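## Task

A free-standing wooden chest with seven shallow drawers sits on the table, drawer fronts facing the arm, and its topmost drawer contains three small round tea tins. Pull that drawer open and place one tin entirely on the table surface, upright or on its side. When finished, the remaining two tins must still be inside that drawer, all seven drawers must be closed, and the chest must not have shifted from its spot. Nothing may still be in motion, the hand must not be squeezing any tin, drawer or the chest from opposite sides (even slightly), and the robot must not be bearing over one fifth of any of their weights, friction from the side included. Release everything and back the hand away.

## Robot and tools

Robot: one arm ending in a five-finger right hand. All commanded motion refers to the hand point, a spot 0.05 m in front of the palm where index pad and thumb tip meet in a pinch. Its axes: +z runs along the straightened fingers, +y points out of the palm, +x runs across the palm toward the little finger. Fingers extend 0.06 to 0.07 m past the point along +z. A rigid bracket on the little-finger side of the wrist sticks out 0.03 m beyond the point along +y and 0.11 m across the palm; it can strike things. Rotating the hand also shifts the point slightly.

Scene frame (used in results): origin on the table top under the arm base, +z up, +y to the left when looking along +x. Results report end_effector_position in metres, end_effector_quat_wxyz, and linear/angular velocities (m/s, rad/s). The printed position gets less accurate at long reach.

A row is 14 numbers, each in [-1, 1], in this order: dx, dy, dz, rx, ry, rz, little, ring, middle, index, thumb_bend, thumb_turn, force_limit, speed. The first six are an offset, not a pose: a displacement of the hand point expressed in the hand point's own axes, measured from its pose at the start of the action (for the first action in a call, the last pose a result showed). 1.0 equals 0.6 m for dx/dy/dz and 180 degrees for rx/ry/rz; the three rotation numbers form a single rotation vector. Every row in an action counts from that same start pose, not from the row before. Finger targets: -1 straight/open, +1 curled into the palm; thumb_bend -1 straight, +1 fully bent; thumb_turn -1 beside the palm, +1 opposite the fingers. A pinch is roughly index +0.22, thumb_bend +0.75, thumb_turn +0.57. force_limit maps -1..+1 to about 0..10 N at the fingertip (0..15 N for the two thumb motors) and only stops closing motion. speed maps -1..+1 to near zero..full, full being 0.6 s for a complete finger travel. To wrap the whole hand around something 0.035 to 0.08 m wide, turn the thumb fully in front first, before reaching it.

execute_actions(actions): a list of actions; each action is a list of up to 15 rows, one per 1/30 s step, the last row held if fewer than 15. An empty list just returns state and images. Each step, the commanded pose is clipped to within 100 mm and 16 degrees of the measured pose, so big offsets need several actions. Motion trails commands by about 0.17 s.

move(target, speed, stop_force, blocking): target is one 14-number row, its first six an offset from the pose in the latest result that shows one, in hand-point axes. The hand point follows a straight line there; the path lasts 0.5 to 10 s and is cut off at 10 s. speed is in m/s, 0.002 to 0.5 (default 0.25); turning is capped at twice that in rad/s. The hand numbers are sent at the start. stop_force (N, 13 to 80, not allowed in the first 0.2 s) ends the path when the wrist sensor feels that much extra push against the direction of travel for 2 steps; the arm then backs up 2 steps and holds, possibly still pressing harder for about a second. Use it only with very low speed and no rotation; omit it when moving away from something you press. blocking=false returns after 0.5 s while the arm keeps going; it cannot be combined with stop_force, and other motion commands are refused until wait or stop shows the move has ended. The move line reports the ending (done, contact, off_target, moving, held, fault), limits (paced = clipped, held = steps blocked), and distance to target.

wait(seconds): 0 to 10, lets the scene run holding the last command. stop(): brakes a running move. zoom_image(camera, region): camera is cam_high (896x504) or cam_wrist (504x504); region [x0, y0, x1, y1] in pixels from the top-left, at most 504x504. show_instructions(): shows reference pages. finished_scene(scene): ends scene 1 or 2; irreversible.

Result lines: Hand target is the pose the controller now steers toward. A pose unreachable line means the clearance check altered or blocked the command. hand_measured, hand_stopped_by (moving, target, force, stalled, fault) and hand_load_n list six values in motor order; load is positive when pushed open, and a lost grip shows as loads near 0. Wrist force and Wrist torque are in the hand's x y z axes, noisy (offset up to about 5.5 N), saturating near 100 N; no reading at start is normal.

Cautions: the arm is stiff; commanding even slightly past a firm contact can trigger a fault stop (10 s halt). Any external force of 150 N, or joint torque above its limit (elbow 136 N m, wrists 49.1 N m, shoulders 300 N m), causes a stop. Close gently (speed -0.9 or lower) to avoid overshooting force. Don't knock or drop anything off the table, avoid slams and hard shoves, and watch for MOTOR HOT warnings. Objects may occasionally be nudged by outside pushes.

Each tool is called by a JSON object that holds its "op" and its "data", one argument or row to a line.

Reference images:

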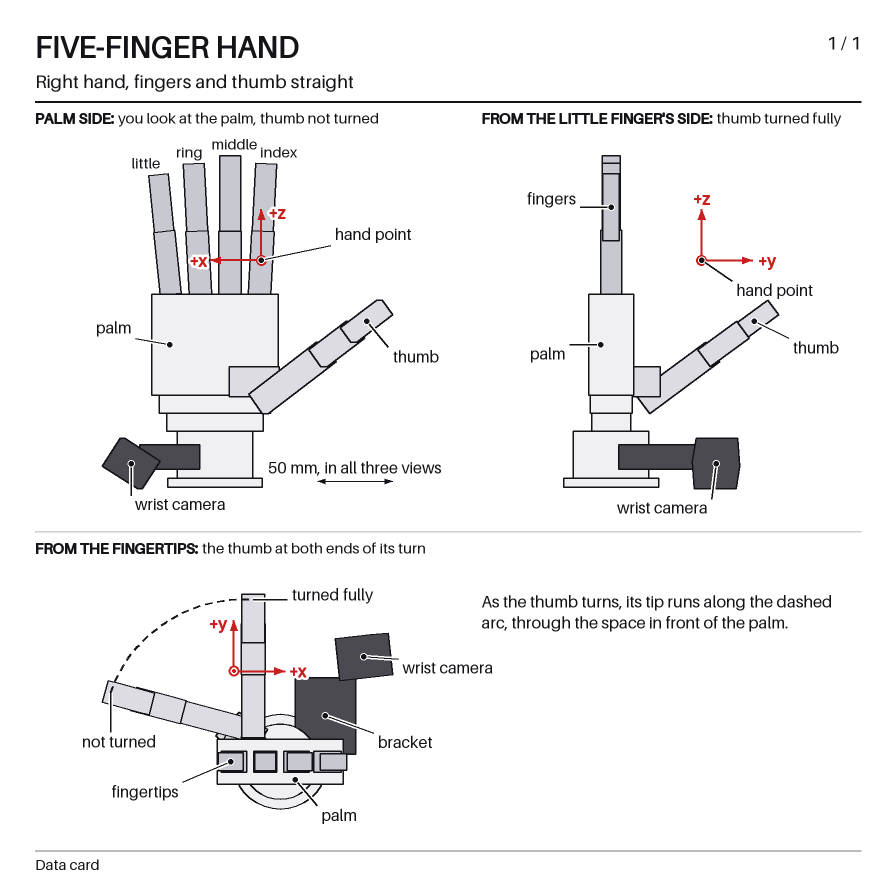

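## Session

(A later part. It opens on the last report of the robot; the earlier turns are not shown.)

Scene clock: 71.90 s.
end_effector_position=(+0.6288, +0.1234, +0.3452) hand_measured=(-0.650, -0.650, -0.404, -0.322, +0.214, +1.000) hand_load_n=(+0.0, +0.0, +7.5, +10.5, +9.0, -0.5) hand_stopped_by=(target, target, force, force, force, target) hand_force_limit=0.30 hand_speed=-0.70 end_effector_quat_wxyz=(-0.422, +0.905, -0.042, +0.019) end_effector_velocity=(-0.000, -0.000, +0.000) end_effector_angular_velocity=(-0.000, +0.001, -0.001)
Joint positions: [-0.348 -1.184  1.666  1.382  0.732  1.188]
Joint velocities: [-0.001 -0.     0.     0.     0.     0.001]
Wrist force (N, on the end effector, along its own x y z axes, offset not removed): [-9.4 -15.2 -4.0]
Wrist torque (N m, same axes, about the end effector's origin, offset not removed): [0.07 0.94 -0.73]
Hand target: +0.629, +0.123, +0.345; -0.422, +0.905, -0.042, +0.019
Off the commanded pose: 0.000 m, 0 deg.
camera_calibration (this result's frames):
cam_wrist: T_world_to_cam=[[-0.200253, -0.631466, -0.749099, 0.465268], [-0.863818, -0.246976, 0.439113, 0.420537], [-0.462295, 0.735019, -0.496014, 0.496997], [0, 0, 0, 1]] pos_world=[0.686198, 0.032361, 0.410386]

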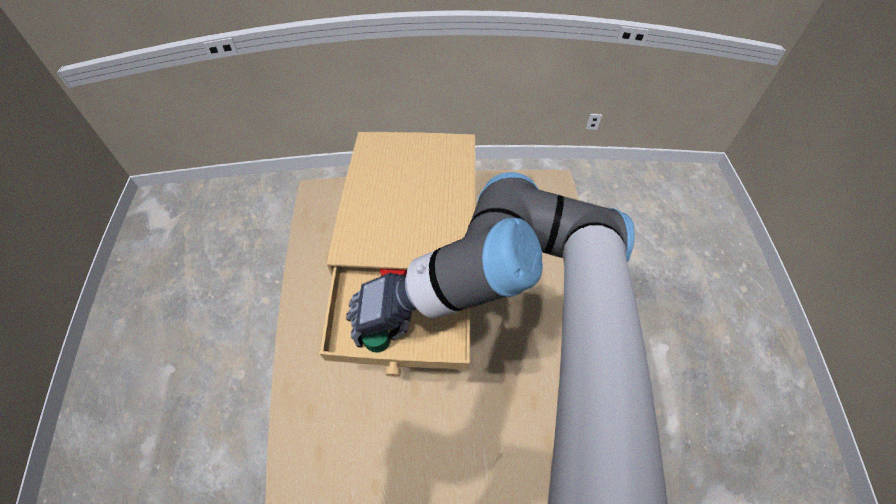

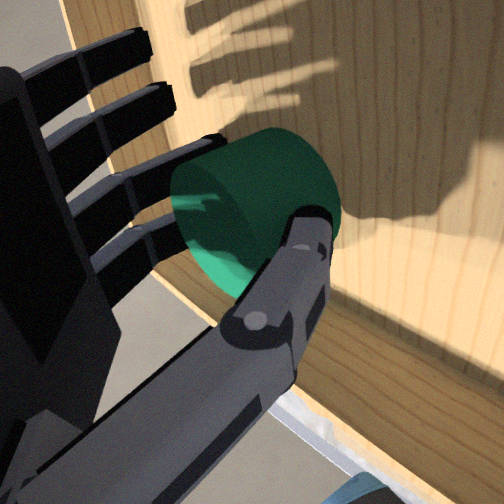

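{"op": "move", "data": {
  "target": [0,-0.077,-0.064,0,0,0,-0.65,-0.65,0.2,0.2,0.9,1.0,0.3,-0.7],
  "speed": 0.06
}}

Scene clock: 74.03 s.
end_effector_position=(+0.6288, +0.1236, +0.4050) hand_measured=(-0.650, -0.650, -0.404, -0.322, +0.214, +1.000) hand_load_n=(+0.0, +0.0, +0.0, +10.0, +9.0, -0.5) hand_stopped_by=(target, target, force, force, force, target) hand_force_limit=0.30 hand_speed=-0.70 end_effector_quat_wxyz=(-0.422, +0.905, -0.042, +0.019) end_effector_velocity=(-0.000, -0.000, +0.003) end_effector_angular_velocity=(-0.000, -0.001, -0.000)
Joint positions: [-0.348 -1.225  1.609  1.48   0.732  1.188]
Joint velocities: [-0.    -0.002 -0.002  0.004  0.    -0.001]
Wrist force (N, on the end effector, along its own x y z axes, offset not removed): [-3.7 -2.5 -0.3]
Wrist torque (N m, same axes, about the end effector's origin, offset not removed): [-0.35 0.60 -0.19]
Hand target: +0.629, +0.124, +0.405; -0.422, +0.905, -0.042, +0.019
Off the commanded pose: 0.000 m, 0 deg.
move: done
camera_calibration (this result's frames):
cam_wrist: T_world_to_cam=[[-0.200407, -0.63144, -0.749079, 0.510272], [-0.863797, -0.246882, 0.439208, 0.394264], [-0.462268, 0.735073, -0.49596, 0.526441], [0, 0, 0, 1]] pos_world=[0.686183, 0.0325702, 0.470164]

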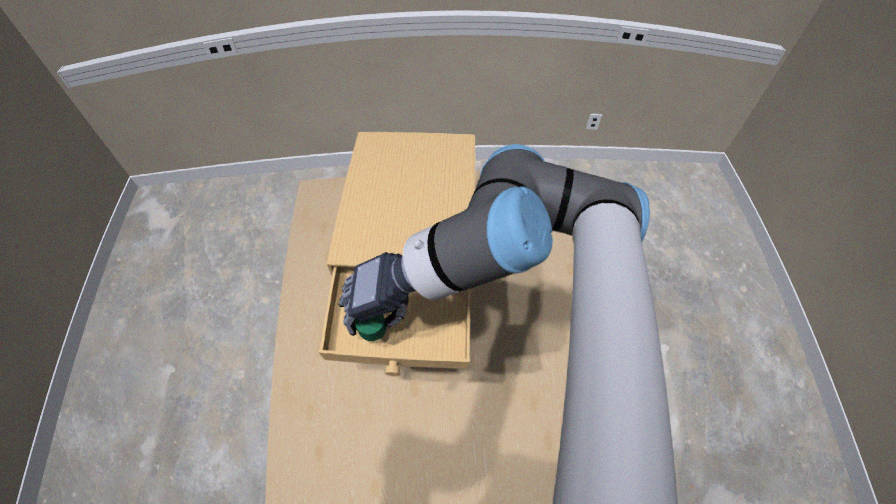

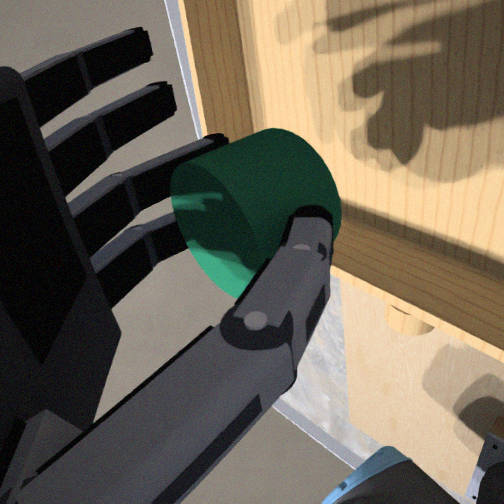

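{"op": "move", "data": {
  "target": [-0.2555,0.1984,-0.2365,0,0,0,-0.65,-0.65,0.2,0.2,0.9,1.0,0.3,-0.7],
  "speed": 0.2
}}

Scene clock: 79.33 s.
end_effector_position=(+0.4592, -0.0462, +0.4050) hand_measured=(-0.650, -0.650, -0.404, -0.322, +0.214, +1.000) hand_load_n=(+0.0, +0.0, +0.0, +10.0, +9.0, -0.5) hand_stopped_by=(target, target, force, force, force, target) hand_force_limit=0.30 hand_speed=-0.70 end_effector_quat_wxyz=(-0.423, +0.905, -0.042, +0.019) end_effector_velocity=(-0.002, -0.002, +0.001) end_effector_angular_velocity=(-0.001, -0.000, -0.002)
Joint positions: [-0.771 -1.421  1.938  1.701  0.928  0.674]
Joint velocities: [-0.007 -0.003  0.002  0.002  0.003 -0.004]
Wrist force (N, on the end effector, along its own x y z axes, offset not removed): [-3.3 -3.7 1.2]
Wrist torque (N m, same axes, about the end effector's origin, offset not removed): [-0.60 0.61 -0.18]
Hand target: +0.459, -0.046, +0.405; -0.423, +0.905, -0.042, +0.019
Off the commanded pose: 0.000 m, 0 deg.
move: done
camera_calibration (this result's frames):
cam_wrist: T_world_to_cam=[[-0.199944, -0.630506, -0.74999, 0.36921], [-0.863912, -0.247676, 0.438534, 0.20615], [-0.462253, 0.735608, -0.49518, 0.572503], [0, 0, 0, 1]] pos_world=[0.516558, -0.13729, 0.469992]

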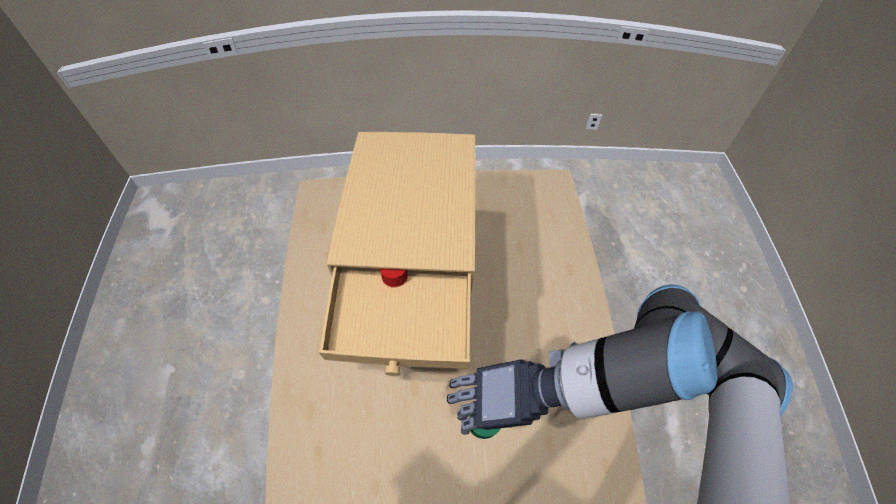

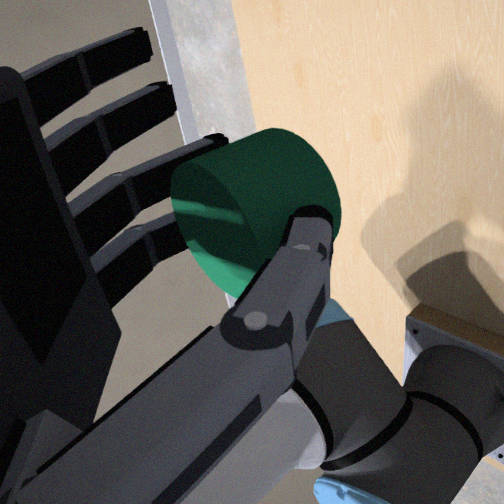

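{"op": "move", "data": {
  "target": [-0.02,0.4727,0.3314,0,0,0,-0.65,-0.65,0.2,0.2,0.9,1.0,0.3,-0.7],
  "speed": 0.25
}}

Scene clock: 82.40 s.
end_effector_position=(+0.4448, -0.0742, +0.0605) hand_measured=(-0.650, -0.650, -0.404, -0.322, +0.214, +1.000) hand_load_n=(+0.0, +0.0, +0.0, +10.0, +9.0, -0.5) hand_stopped_by=(target, target, force, force, force, target) hand_force_limit=0.30 hand_speed=-0.70 end_effector_quat_wxyz=(-0.423, +0.905, -0.042, +0.019) end_effector_velocity=(+0.000, -0.000, -0.002) end_effector_angular_velocity=(-0.000, -0.000, -0.000)
Joint positions: [-0.831 -0.953  2.111  1.094  0.964  0.616]
Joint velocities: [-0.     0.003 -0.001 -0.003  0.    -0.   ]
Wrist force (N, on the end effector, along its own x y z axes, offset not removed): [-5.3 -3.9 1.8]
Wrist torque (N m, same axes, about the end effector's origin, offset not removed): [-0.69 0.83 -0.35]
Hand target: +0.445, -0.074, +0.060; -0.423, +0.905, -0.042, +0.019
Off the commanded pose: 0.001 m, 0 deg.
move: done
camera_calibration (this result's frames):
cam_wrist: T_world_to_cam=[[-0.199839, -0.630389, -0.750116, 0.09031], [-0.863955, -0.247775, 0.438394, 0.33788], [-0.462219, 0.735675, -0.495113, 0.415906], [0, 0, 0, 1]] pos_world=[0.5022, -0.165323, 0.125539]

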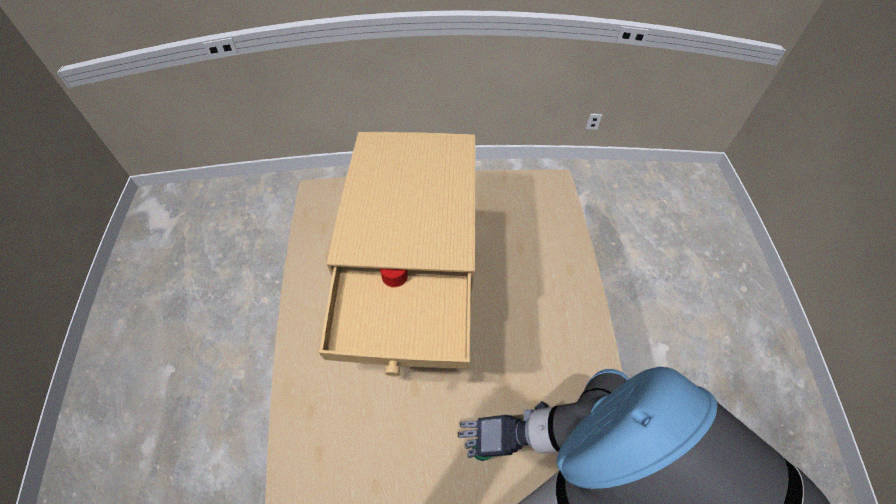

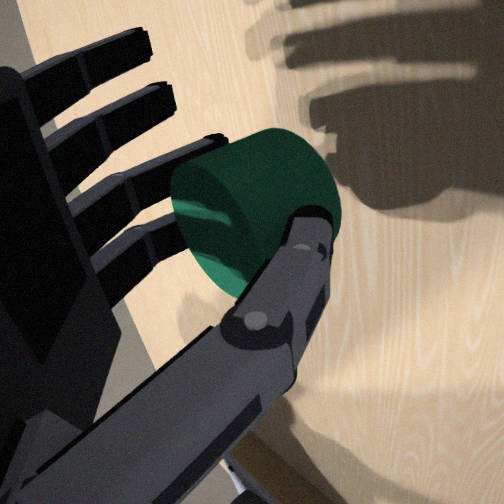

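Descend slowly with a stop force.

{"op": "move", "data": {
  "target": [0,0.07,0.059,0,0,0,-0.65,-0.65,0.2,0.2,0.9,1.0,0.3,-0.7],
  "speed": 0.015,
  "stop_force": 13
}}

Scene clock: 85.80 s.
end_effector_position=(+0.4450, -0.0741, +0.0236) hand_measured=(-0.650, -0.650, -0.404, -0.322, +0.214, +1.000) hand_load_n=(+0.0, +0.0, +1.0, +10.0, +9.0, -0.5) hand_stopped_by=(target, target, force, force, force, target) hand_force_limit=0.30 hand_speed=-0.70 end_effector_quat_wxyz=(-0.423, +0.905, -0.042, +0.020) end_effector_velocity=(-0.001, +0.001, +0.002) end_effector_angular_velocity=(-0.001, +0.002, +0.001)
Joint positions: [-0.83  -0.888  2.106  1.033  0.964  0.617]
Joint velocities: [ 0.001 -0.005  0.002  0.003  0.002  0.001]
Wrist force (N, on the end effector, along its own x y z axes, offset not removed): [-8.4 -23.6 -23.9]
Wrist torque (N m, same axes, about the end effector's origin, offset not removed): [1.35 1.01 -0.82]
Hand target: +0.445, -0.074, +0.024; -0.423, +0.905, -0.042, +0.019
Off the commanded pose: 0.018 m, 0 deg.
move: contact
camera_calibration (this result's frames):
cam_wrist: T_world_to_cam=[[-0.199656, -0.630481, -0.750087, 0.0626197], [-0.864174, -0.247543, 0.438094, 0.354372], [-0.461889, 0.735674, -0.495422, 0.397556], [0, 0, 0, 1]] pos_world=[0.502368, -0.165268, 0.0886797]

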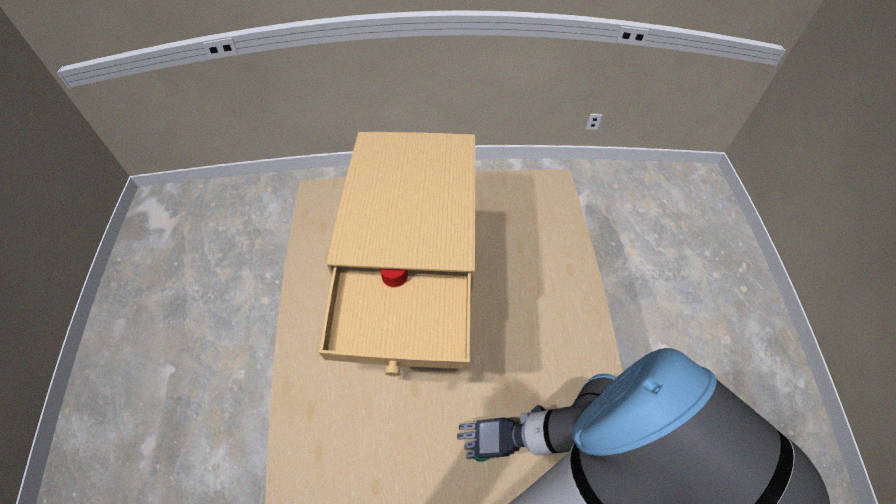

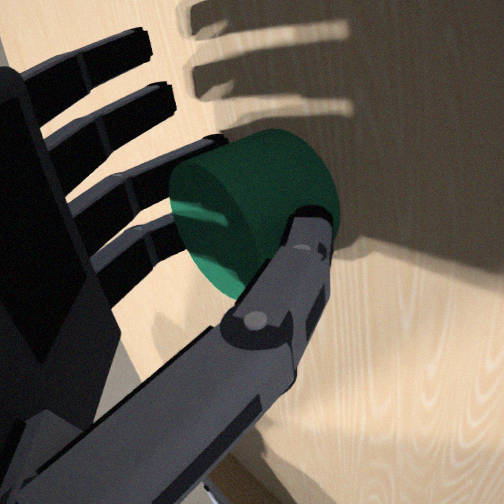

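{"op": "execute_actions", "data": {
  "actions": [
    [[0,-0.002,-0.0017,0,0,0,-0.65,-0.65,0.2,0.2,0.9,1.0,0.3,-0.7],[0,-0.002,-0.0017,0,0,0,-0.65,-0.65,0.2,0.2,0.9,1.0,0.3,-0.7],[0,-0.002,-0.0017,0,0,0,-0.65,-0.65,0.2,0.2,0.9,1.0,0.3,-0.7],[0,-0.002,-0.0017,0,0,0,-0.65,-0.65,0.2,0.2,0.9,1.0,0.3,-0.7],[0,-0.002,-0.0017,0,0,0,-0.65,-0.65,0.2,0.2,0.9,1.0,0.3,-0.7],[0,-0.002,-0.0017,0,0,0,-0.65,-0.65,0.2,0.2,0.9,1.0,0.3,-0.7],[0,-0.002,-0.0017,0,0,0,-0.7,-0.7,-0.7,-0.7,-0.2,1.0,0.3,-0.4]],
    [[0,0,0,0,0,0,-0.7,-0.7,-0.7,-0.7,-0.2,1.0,0.3,-0.4]]
  ]
}}

{"op": "move", "data": {
  "target": [0,-0.09,-0.075,0,0,0,-0.7,-0.7,-0.7,-0.7,-0.2,1.0,0.3,-0.4],
  "speed": 0.15
}}

Scene clock: 88.80 s.
end_effector_position=(+0.4450, -0.0741, +0.0252) hand_measured=(-0.700, -0.700, -0.700, -0.700, -0.200, +1.000) hand_load_n=(+0.0, +0.0, +0.0, +0.0, +0.0, +0.0) hand_stopped_by=(target, target, target, target, moving, target) hand_force_limit=0.30 hand_speed=-0.40 end_effector_quat_wxyz=(-0.423, +0.905, -0.042, +0.020) end_effector_velocity=(+0.000, -0.001, +0.001) end_effector_angular_velocity=(-0.002, -0.002, -0.001)
Joint positions: [-0.83  -0.891  2.106  1.036  0.964  0.617]
Joint velocities: [-0.    -0.002 -0.    -0.     0.     0.001]
Wrist force (N, on the end effector, along its own x y z axes, offset not removed): [0.3 -4.8 1.6]
Wrist torque (N m, same axes, about the end effector's origin, offset not removed): [-0.66 0.01 -0.05]
Hand target: +0.445, -0.074, +0.025; -0.423, +0.905, -0.042, +0.020
Off the commanded pose: 0.000 m, 0 deg.
camera_calibration (this result's frames):
cam_wrist: T_world_to_cam=[[-0.199633, -0.630492, -0.750084, 0.063775], [-0.864159, -0.247581, 0.438101, 0.353678], [-0.461925, 0.735652, -0.49542, 0.398335], [0, 0, 0, 1]] pos_world=[0.502367, -0.165263, 0.0902333]

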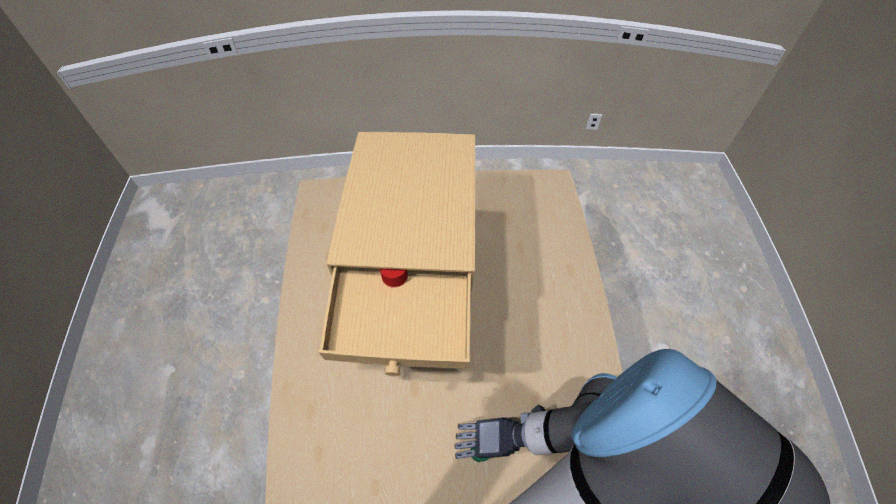

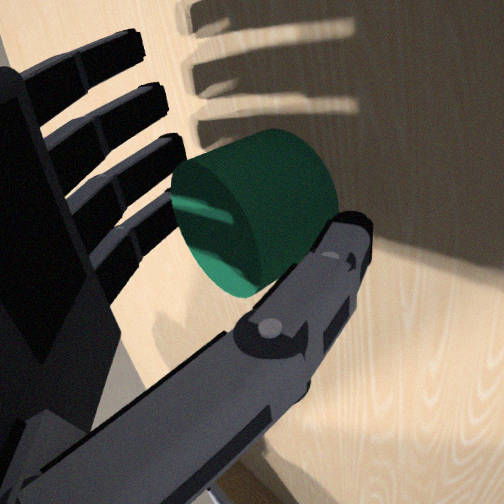

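Scene clock: 89.83 s.
end_effector_position=(+0.4449, -0.0740, +0.0951) hand_measured=(-0.700, -0.700, -0.700, -0.700, -0.200, +1.000) hand_load_n=(+0.0, +0.0, +0.0, +0.0, +0.0, +0.0) hand_stopped_by=(target, target, target, target, target, target) hand_force_limit=0.30 hand_speed=-0.40 end_effector_quat_wxyz=(-0.423, +0.905, -0.042, +0.020) end_effector_velocity=(-0.000, -0.001, +0.002) end_effector_angular_velocity=(-0.000, +0.000, -0.001)
Joint positions: [-0.83  -1.013  2.112  1.152  0.964  0.616]
Joint velocities: [-0.001 -0.003 -0.     0.003  0.    -0.   ]
Wrist force (N, on the end effector, along its own x y z axes, offset not removed): [-1.2 -4.9 0.0]
Wrist torque (N m, same axes, about the end effector's origin, offset not removed): [-0.74 0.22 -0.18]
Hand target: +0.445, -0.074, +0.095; -0.423, +0.905, -0.042, +0.020
Off the commanded pose: 0.000 m, 0 deg.
move: done
camera_calibration (this result's frames):
cam_wrist: T_world_to_cam=[[-0.199618, -0.630474, -0.750104, 0.116326], [-0.86415, -0.24762, 0.438096, 0.322991], [-0.461949, 0.735654, -0.495395, 0.432804], [0, 0, 0, 1]] pos_world=[0.502267, -0.165075, 0.160165]

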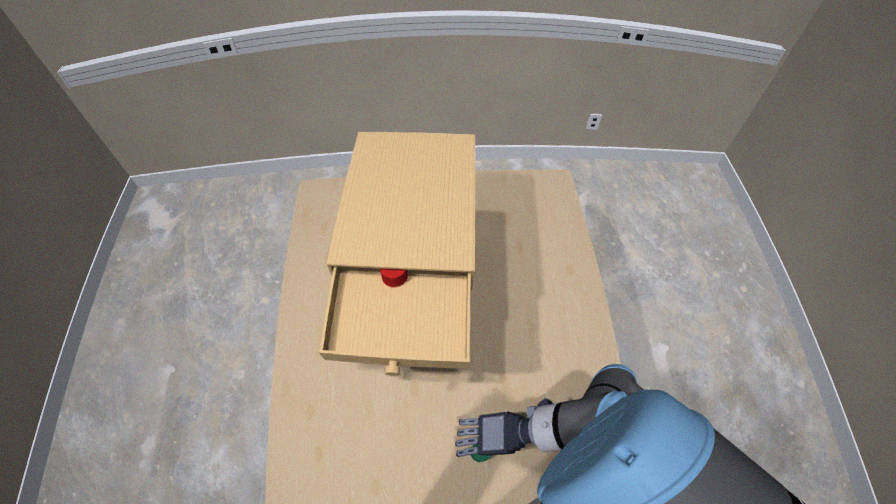

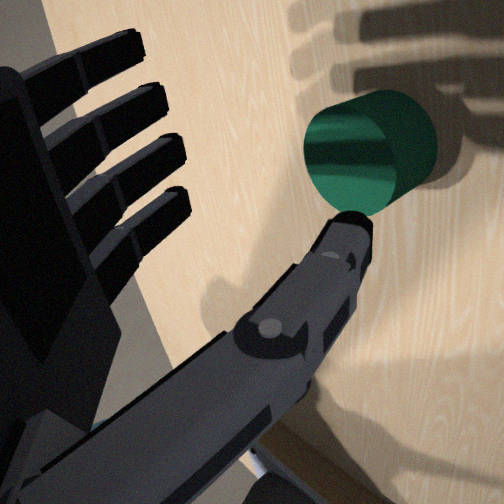

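{"op": "move", "data": {
  "target": [0.0138,-0.5407,-0.0663,-0.2169,-0.2169,-0.4651,-1,-1,-1,-1,-1,-1,0.3,0.3],
  "speed": 0.4
}}

{"op": "move", "data": {
  "target": [0,0.22,0,0,0,0,-1,-1,-1,-1,-1,-1,0.3,0.3],
  "speed": 0.2
}}

Scene clock: 96.83 s.
end_effector_position=(+0.4692, +0.1014, +0.3683) hand_measured=(-1.000, -1.000, -1.000, -1.000, -1.000, -1.000) hand_load_n=(+0.0, +0.0, +0.0, +0.0, +0.0, +0.0) hand_stopped_by=(target, target, target, target, target, target) hand_force_limit=0.30 hand_speed=0.30 end_effector_quat_wxyz=(-0.000, +0.740, +0.673, -0.000) end_effector_velocity=(+0.000, +0.001, +0.002) end_effector_angular_velocity=(-0.007, -0.004, +0.009)
Joint positions: [-0.099 -1.597  1.959  1.211  1.567 -0.   ]
Joint velocities: [ 0.004 -0.002 -0.002 -0.     0.006 -0.005]
Wrist force (N, on the end effector, along its own x y z axes, offset not removed): [0.1 -5.9 -0.1]
Wrist torque (N m, same axes, about the end effector's origin, offset not removed): [-0.84 0.08 -0.18]
Hand target: +0.469, +0.102, +0.369; +0.000, +0.739, +0.673, -0.000
Off the commanded pose: 0.001 m, 0 deg.
move: done
camera_calibration (this result's frames):
cam_wrist: T_world_to_cam=[[0.972251, -0.233512, 0.0141201, -0.434919], [-0.205112, -0.821867, 0.531473, -0.01765], [-0.112501, -0.519622, -0.846957, 0.543186], [0, 0, 0, 1]] pos_world=[0.480339, 0.166186, 0.475577]

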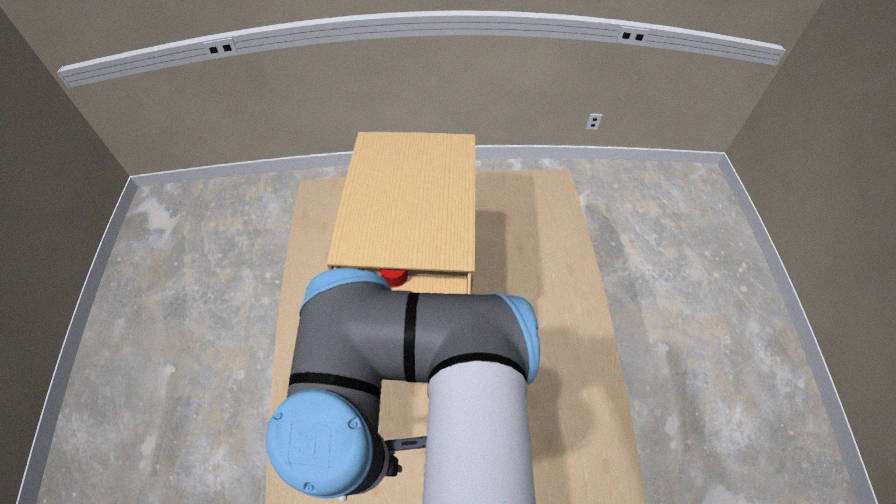

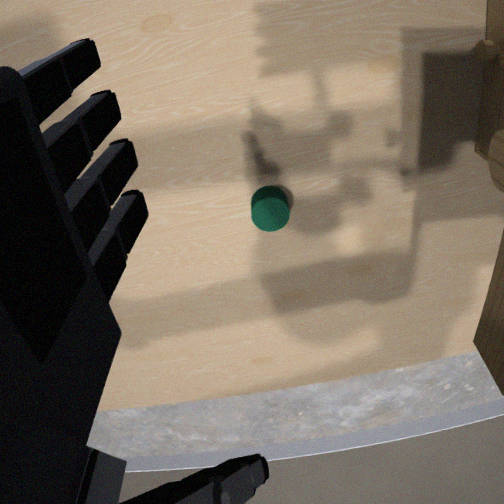

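Scene clock: 98.10 s.
end_effector_position=(+0.6003, +0.0890, +0.3684) hand_measured=(-1.000, -1.000, -1.000, -1.000, -1.000, -1.000) hand_load_n=(+0.0, +0.0, +0.0, +0.0, +0.0, +0.0) hand_stopped_by=(target, target, target, target, target, target) hand_force_limit=0.30 hand_speed=0.30 end_effector_quat_wxyz=(-0.000, +0.740, +0.673, -0.000) end_effector_velocity=(+0.003, -0.000, -0.000) end_effector_angular_velocity=(+0.000, +0.001, -0.001)
Joint positions: [-0.098 -1.387  1.731  1.23   1.567 -0.   ]
Joint velocities: [ 0.     0.005 -0.006  0.001 -0.     0.001]
Wrist force (N, on the end effector, along its own x y z axes, offset not removed): [-3.1 -3.2 0.7]
Wrist torque (N m, same axes, about the end effector's origin, offset not removed): [-0.34 0.45 -0.22]
Hand target: +0.601, +0.089, +0.368; -0.000, +0.740, +0.673, -0.000
Off the commanded pose: 0.000 m, 0 deg.
move: done
camera_calibration (this result's frames):
cam_wrist: T_world_to_cam=[[0.972248, -0.233525, 0.0141555, -0.565299], [-0.205146, -0.82188, 0.53144, -0.0010003], [-0.11247, -0.519595, -0.846978, 0.551583], [0, 0, 0, 1]] pos_world=[0.611442, 0.153766, 0.475712]

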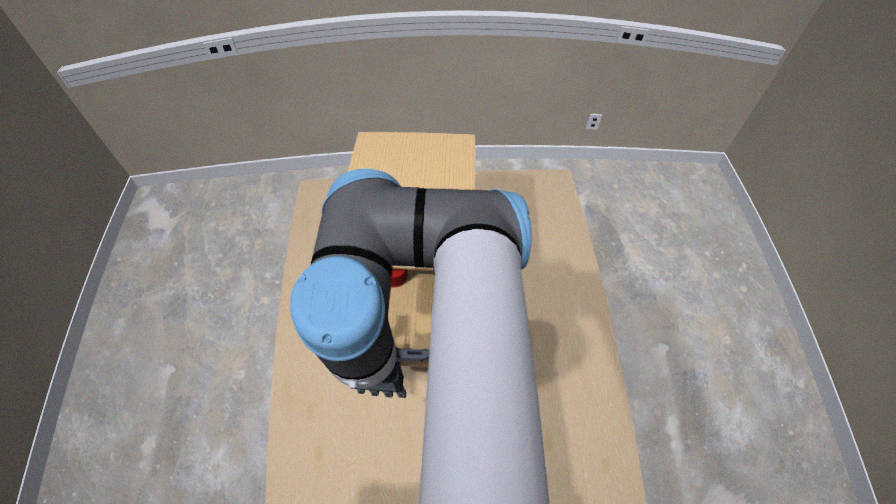

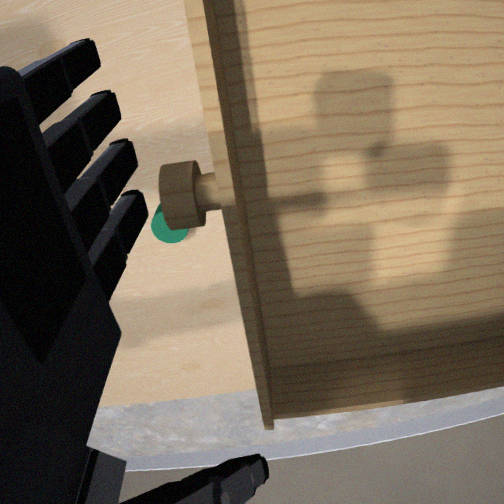

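{"op": "move", "data": {
  "target": [0,0.283,0,0,0,0,-1,-1,-1,-1,-1,-1,0.3,0.3],
  "speed": 0.05,
  "stop_force": 13
}}

Scene clock: 102.73 s.
end_effector_position=(+0.7691, +0.0730, +0.3686) hand_measured=(-1.000, -1.000, -1.000, -1.000, -1.000, -1.000) hand_load_n=(+0.0, +0.0, +0.0, +0.0, +0.0, +0.0) hand_stopped_by=(target, target, target, target, target, target) hand_force_limit=0.30 hand_speed=0.30 end_effector_quat_wxyz=(-0.000, +0.740, +0.673, -0.000) end_effector_velocity=(+0.003, -0.000, -0.000) end_effector_angular_velocity=(-0.001, +0.000, -0.001)
Joint positions: [-0.098 -1.122  1.373  1.322  1.567  0.   ]
Joint velocities: [ 0.     0.004 -0.006  0.002  0.001  0.002]
Wrist force (N, on the end effector, along its own x y z axes, offset not removed): [-3.5 -5.5 2.9]
Wrist torque (N m, same axes, about the end effector's origin, offset not removed): [-0.88 0.59 -0.26]
Hand target: +0.769, +0.073, +0.369; -0.000, +0.740, +0.673, -0.000
Off the commanded pose: 0.000 m, 0 deg.
move: done
camera_calibration (this result's frames):
cam_wrist: T_world_to_cam=[[0.972249, -0.23352, 0.0141727, -0.733171], [-0.205154, -0.821897, 0.531411, 0.0204467], [-0.112447, -0.519571, -0.846996, 0.562399], [0, 0, 0, 1]] pos_world=[0.780259, 0.137801, 0.475875]

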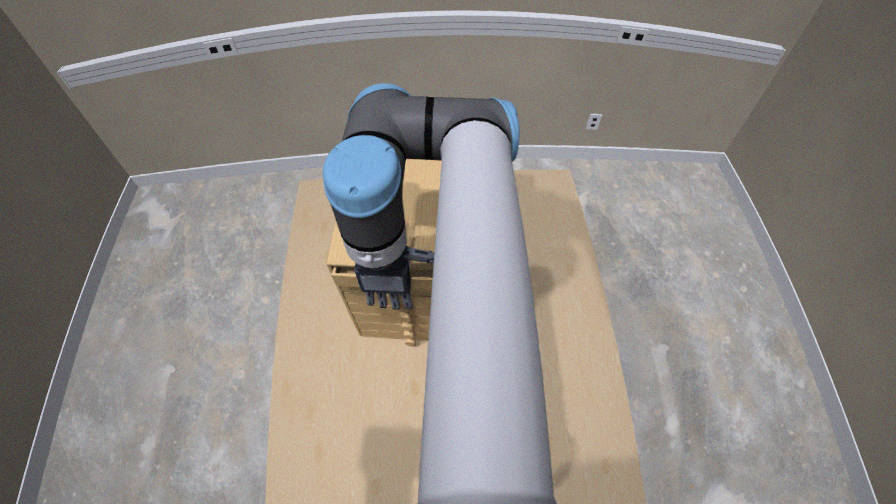

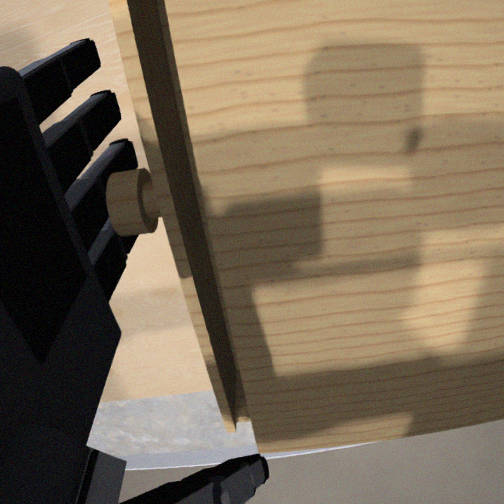

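{"op": "move", "data": {
  "target": [0,0.026,0,0,0,0,-1,-1,-1,-1,-1,-1,0.3,0.3],
  "speed": 0.015,
  "stop_force": 13
}}

Scene clock: 105.17 s.
end_effector_position=(+0.7844, +0.0716, +0.3686) hand_measured=(-1.000, -1.000, -1.000, -1.000, -1.000, -1.000) hand_load_n=(+0.0, +0.0, +0.0, +0.0, +0.0, +0.0) hand_stopped_by=(target, target, target, target, target, target) hand_force_limit=0.30 hand_speed=0.30 end_effector_quat_wxyz=(-0.000, +0.740, +0.673, -0.000) end_effector_velocity=(+0.002, +0.000, +0.001) end_effector_angular_velocity=(+0.001, -0.000, -0.001)
Joint positions: [-0.098 -1.097  1.336  1.334  1.567  0.   ]
Joint velocities: [ 0.     0.003 -0.006  0.003 -0.001  0.001]
Wrist force (N, on the end effector, along its own x y z axes, offset not removed): [-2.3 -5.7 0.7]
Wrist torque (N m, same axes, about the end effector's origin, offset not removed): [-0.62 0.39 -0.13]
Hand target: +0.785, +0.072, +0.369; -0.000, +0.740, +0.673, -0.000
Off the commanded pose: 0.000 m, 0 deg.
move: done
camera_calibration (this result's frames):
cam_wrist: T_world_to_cam=[[0.972248, -0.233524, 0.0141811, -0.74834], [-0.205162, -0.821895, 0.53141, 0.0223853], [-0.112442, -0.519571, -0.846996, 0.563366], [0, 0, 0, 1]] pos_world=[0.79551, 0.136352, 0.475885]

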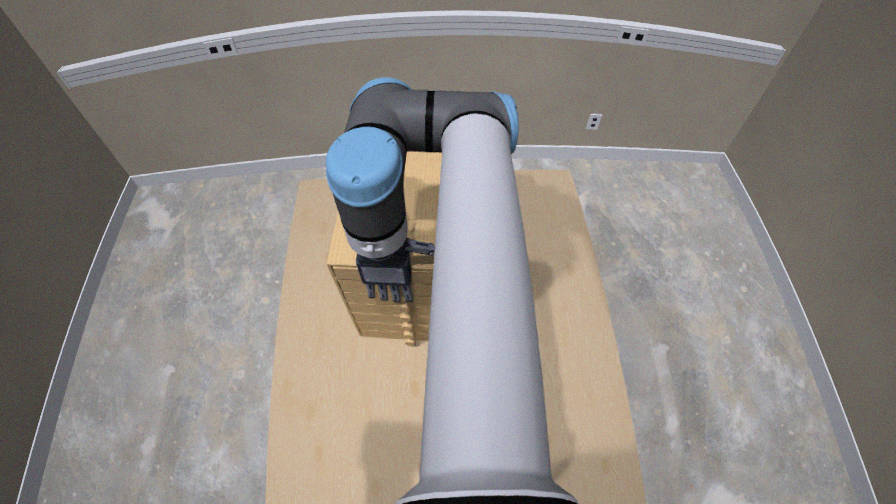

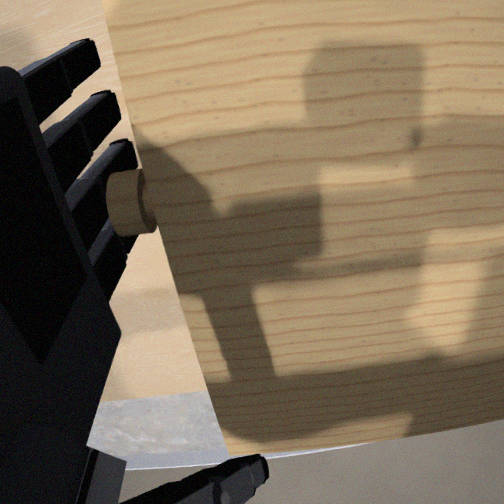

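{"op": "move", "data": {
  "target": [0,0.012,0,0,0,0,-1,-1,-1,-1,-1,-1,0.3,0.3],
  "speed": 0.004,
  "stop_force": 13
}}

Scene clock: 106.80 s.
end_effector_position=(+0.7870, +0.0714, +0.3686) hand_measured=(-1.000, -1.000, -1.000, -1.000, -1.000, -1.000) hand_load_n=(+0.0, +0.0, +0.5, +0.0, +0.0, +0.0) hand_stopped_by=(target, target, target, target, target, target) hand_force_limit=0.30 hand_speed=0.30 end_effector_quat_wxyz=(-0.000, +0.740, +0.673, -0.000) end_effector_velocity=(-0.001, +0.001, -0.001) end_effector_angular_velocity=(+0.001, +0.003, +0.002)
Joint positions: [-0.098 -1.092  1.329  1.337  1.567  0.   ]
Joint velocities: [ 0.001 -0.     0.003  0.    -0.    -0.   ]
Wrist force (N, on the end effector, along its own x y z axes, offset not removed): [2.8 -14.0 0.7]
Wrist torque (N m, same axes, about the end effector's origin, offset not removed): [0.30 0.45 0.00]
Hand target: +0.787, +0.071, +0.369; -0.000, +0.740, +0.673, -0.000
Off the commanded pose: 0.005 m, 0 deg.
move: contact
camera_calibration (this result's frames):
cam_wrist: T_world_to_cam=[[0.972263, -0.233485, 0.0137365, -0.750742], [-0.204891, -0.821927, 0.531466, 0.0225172], [-0.112799, -0.51954, -0.846968, 0.563797], [0, 0, 0, 1]] pos_world=[0.798128, 0.136136, 0.475864]

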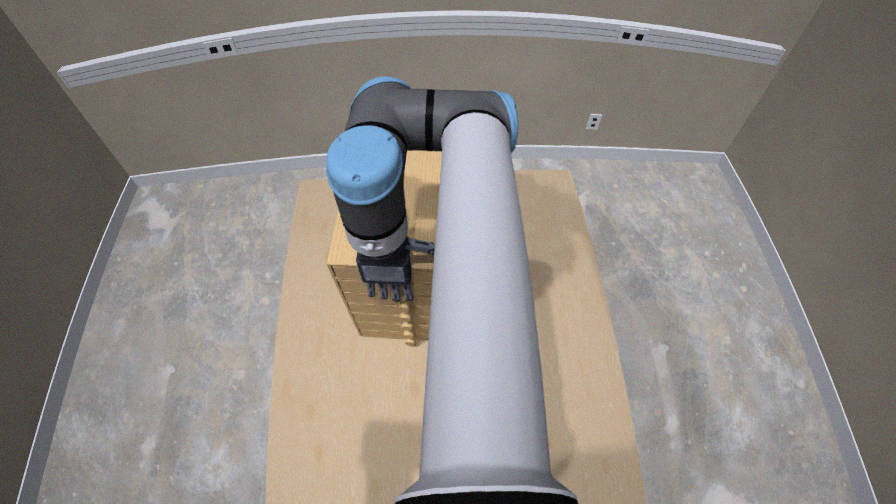

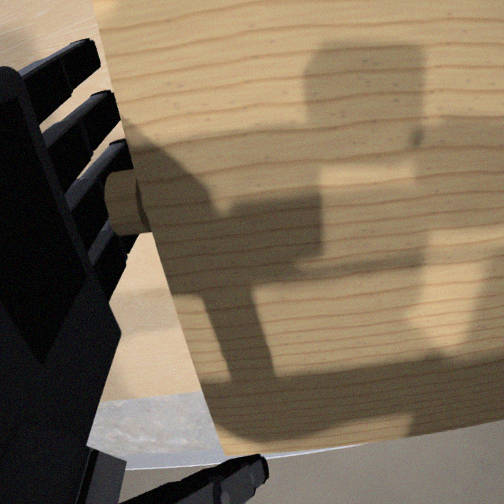

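{"op": "move", "data": {
  "target": [0,-0.17,0,0,0,0,-1,-1,-1,-1,-1,-1,0.3,0.3],
  "speed": 0.2
}}

Scene clock: 108.63 s.
end_effector_position=(+0.6857, +0.0810, +0.3685) hand_measured=(-1.000, -1.000, -1.000, -1.000, -1.000, -1.000) hand_load_n=(+0.0, +0.0, +0.0, +0.0, +0.0, +0.0) hand_stopped_by=(target, target, target, target, target, target) hand_force_limit=0.30 hand_speed=0.30 end_effector_quat_wxyz=(-0.000, +0.740, +0.673, -0.000) end_effector_velocity=(-0.003, +0.000, +0.001) end_effector_angular_velocity=(-0.000, -0.002, +0.001)
Joint positions: [-0.098 -1.254  1.56   1.267  1.567 -0.   ]
Joint velocities: [-0.    -0.006  0.006 -0.003  0.    -0.001]
Wrist force (N, on the end effector, along its own x y z axes, offset not removed): [-2.1 -4.0 0.3]
Wrist torque (N m, same axes, about the end effector's origin, offset not removed): [-0.64 0.27 -0.16]
Hand target: +0.685, +0.081, +0.369; -0.000, +0.740, +0.673, -0.000
Off the commanded pose: 0.000 m, 0 deg.
move: done
camera_calibration (this result's frames):
cam_wrist: T_world_to_cam=[[0.97227, -0.233461, 0.0136851, -0.650012], [-0.204839, -0.821916, 0.531502, 0.00964918], [-0.112837, -0.519567, -0.846946, 0.557322], [0, 0, 0, 1]] pos_world=[0.69685, 0.145744, 0.475788]

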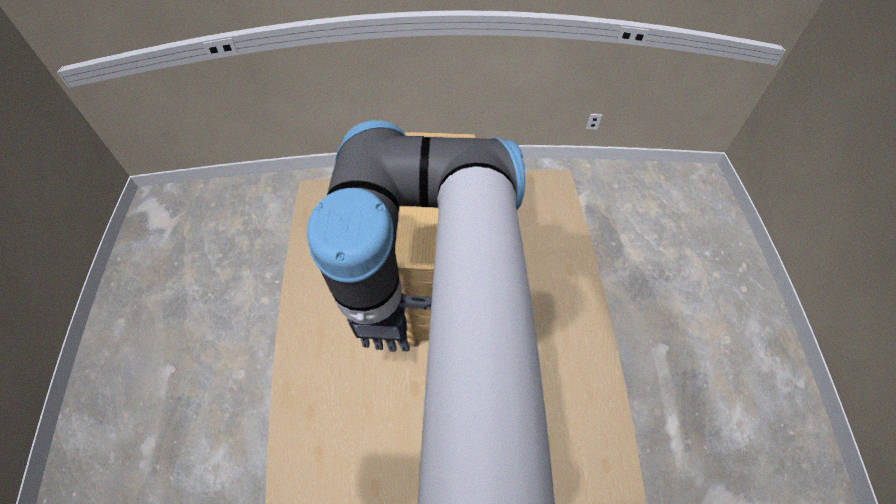

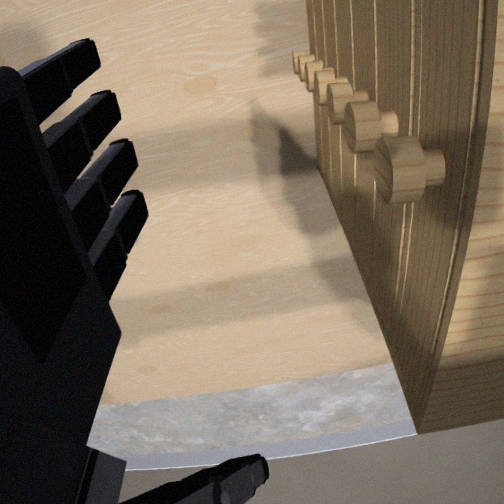

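{"op": "finished_scene", "data": {
  "scene": 1
}}

The scene is finished: the task was done.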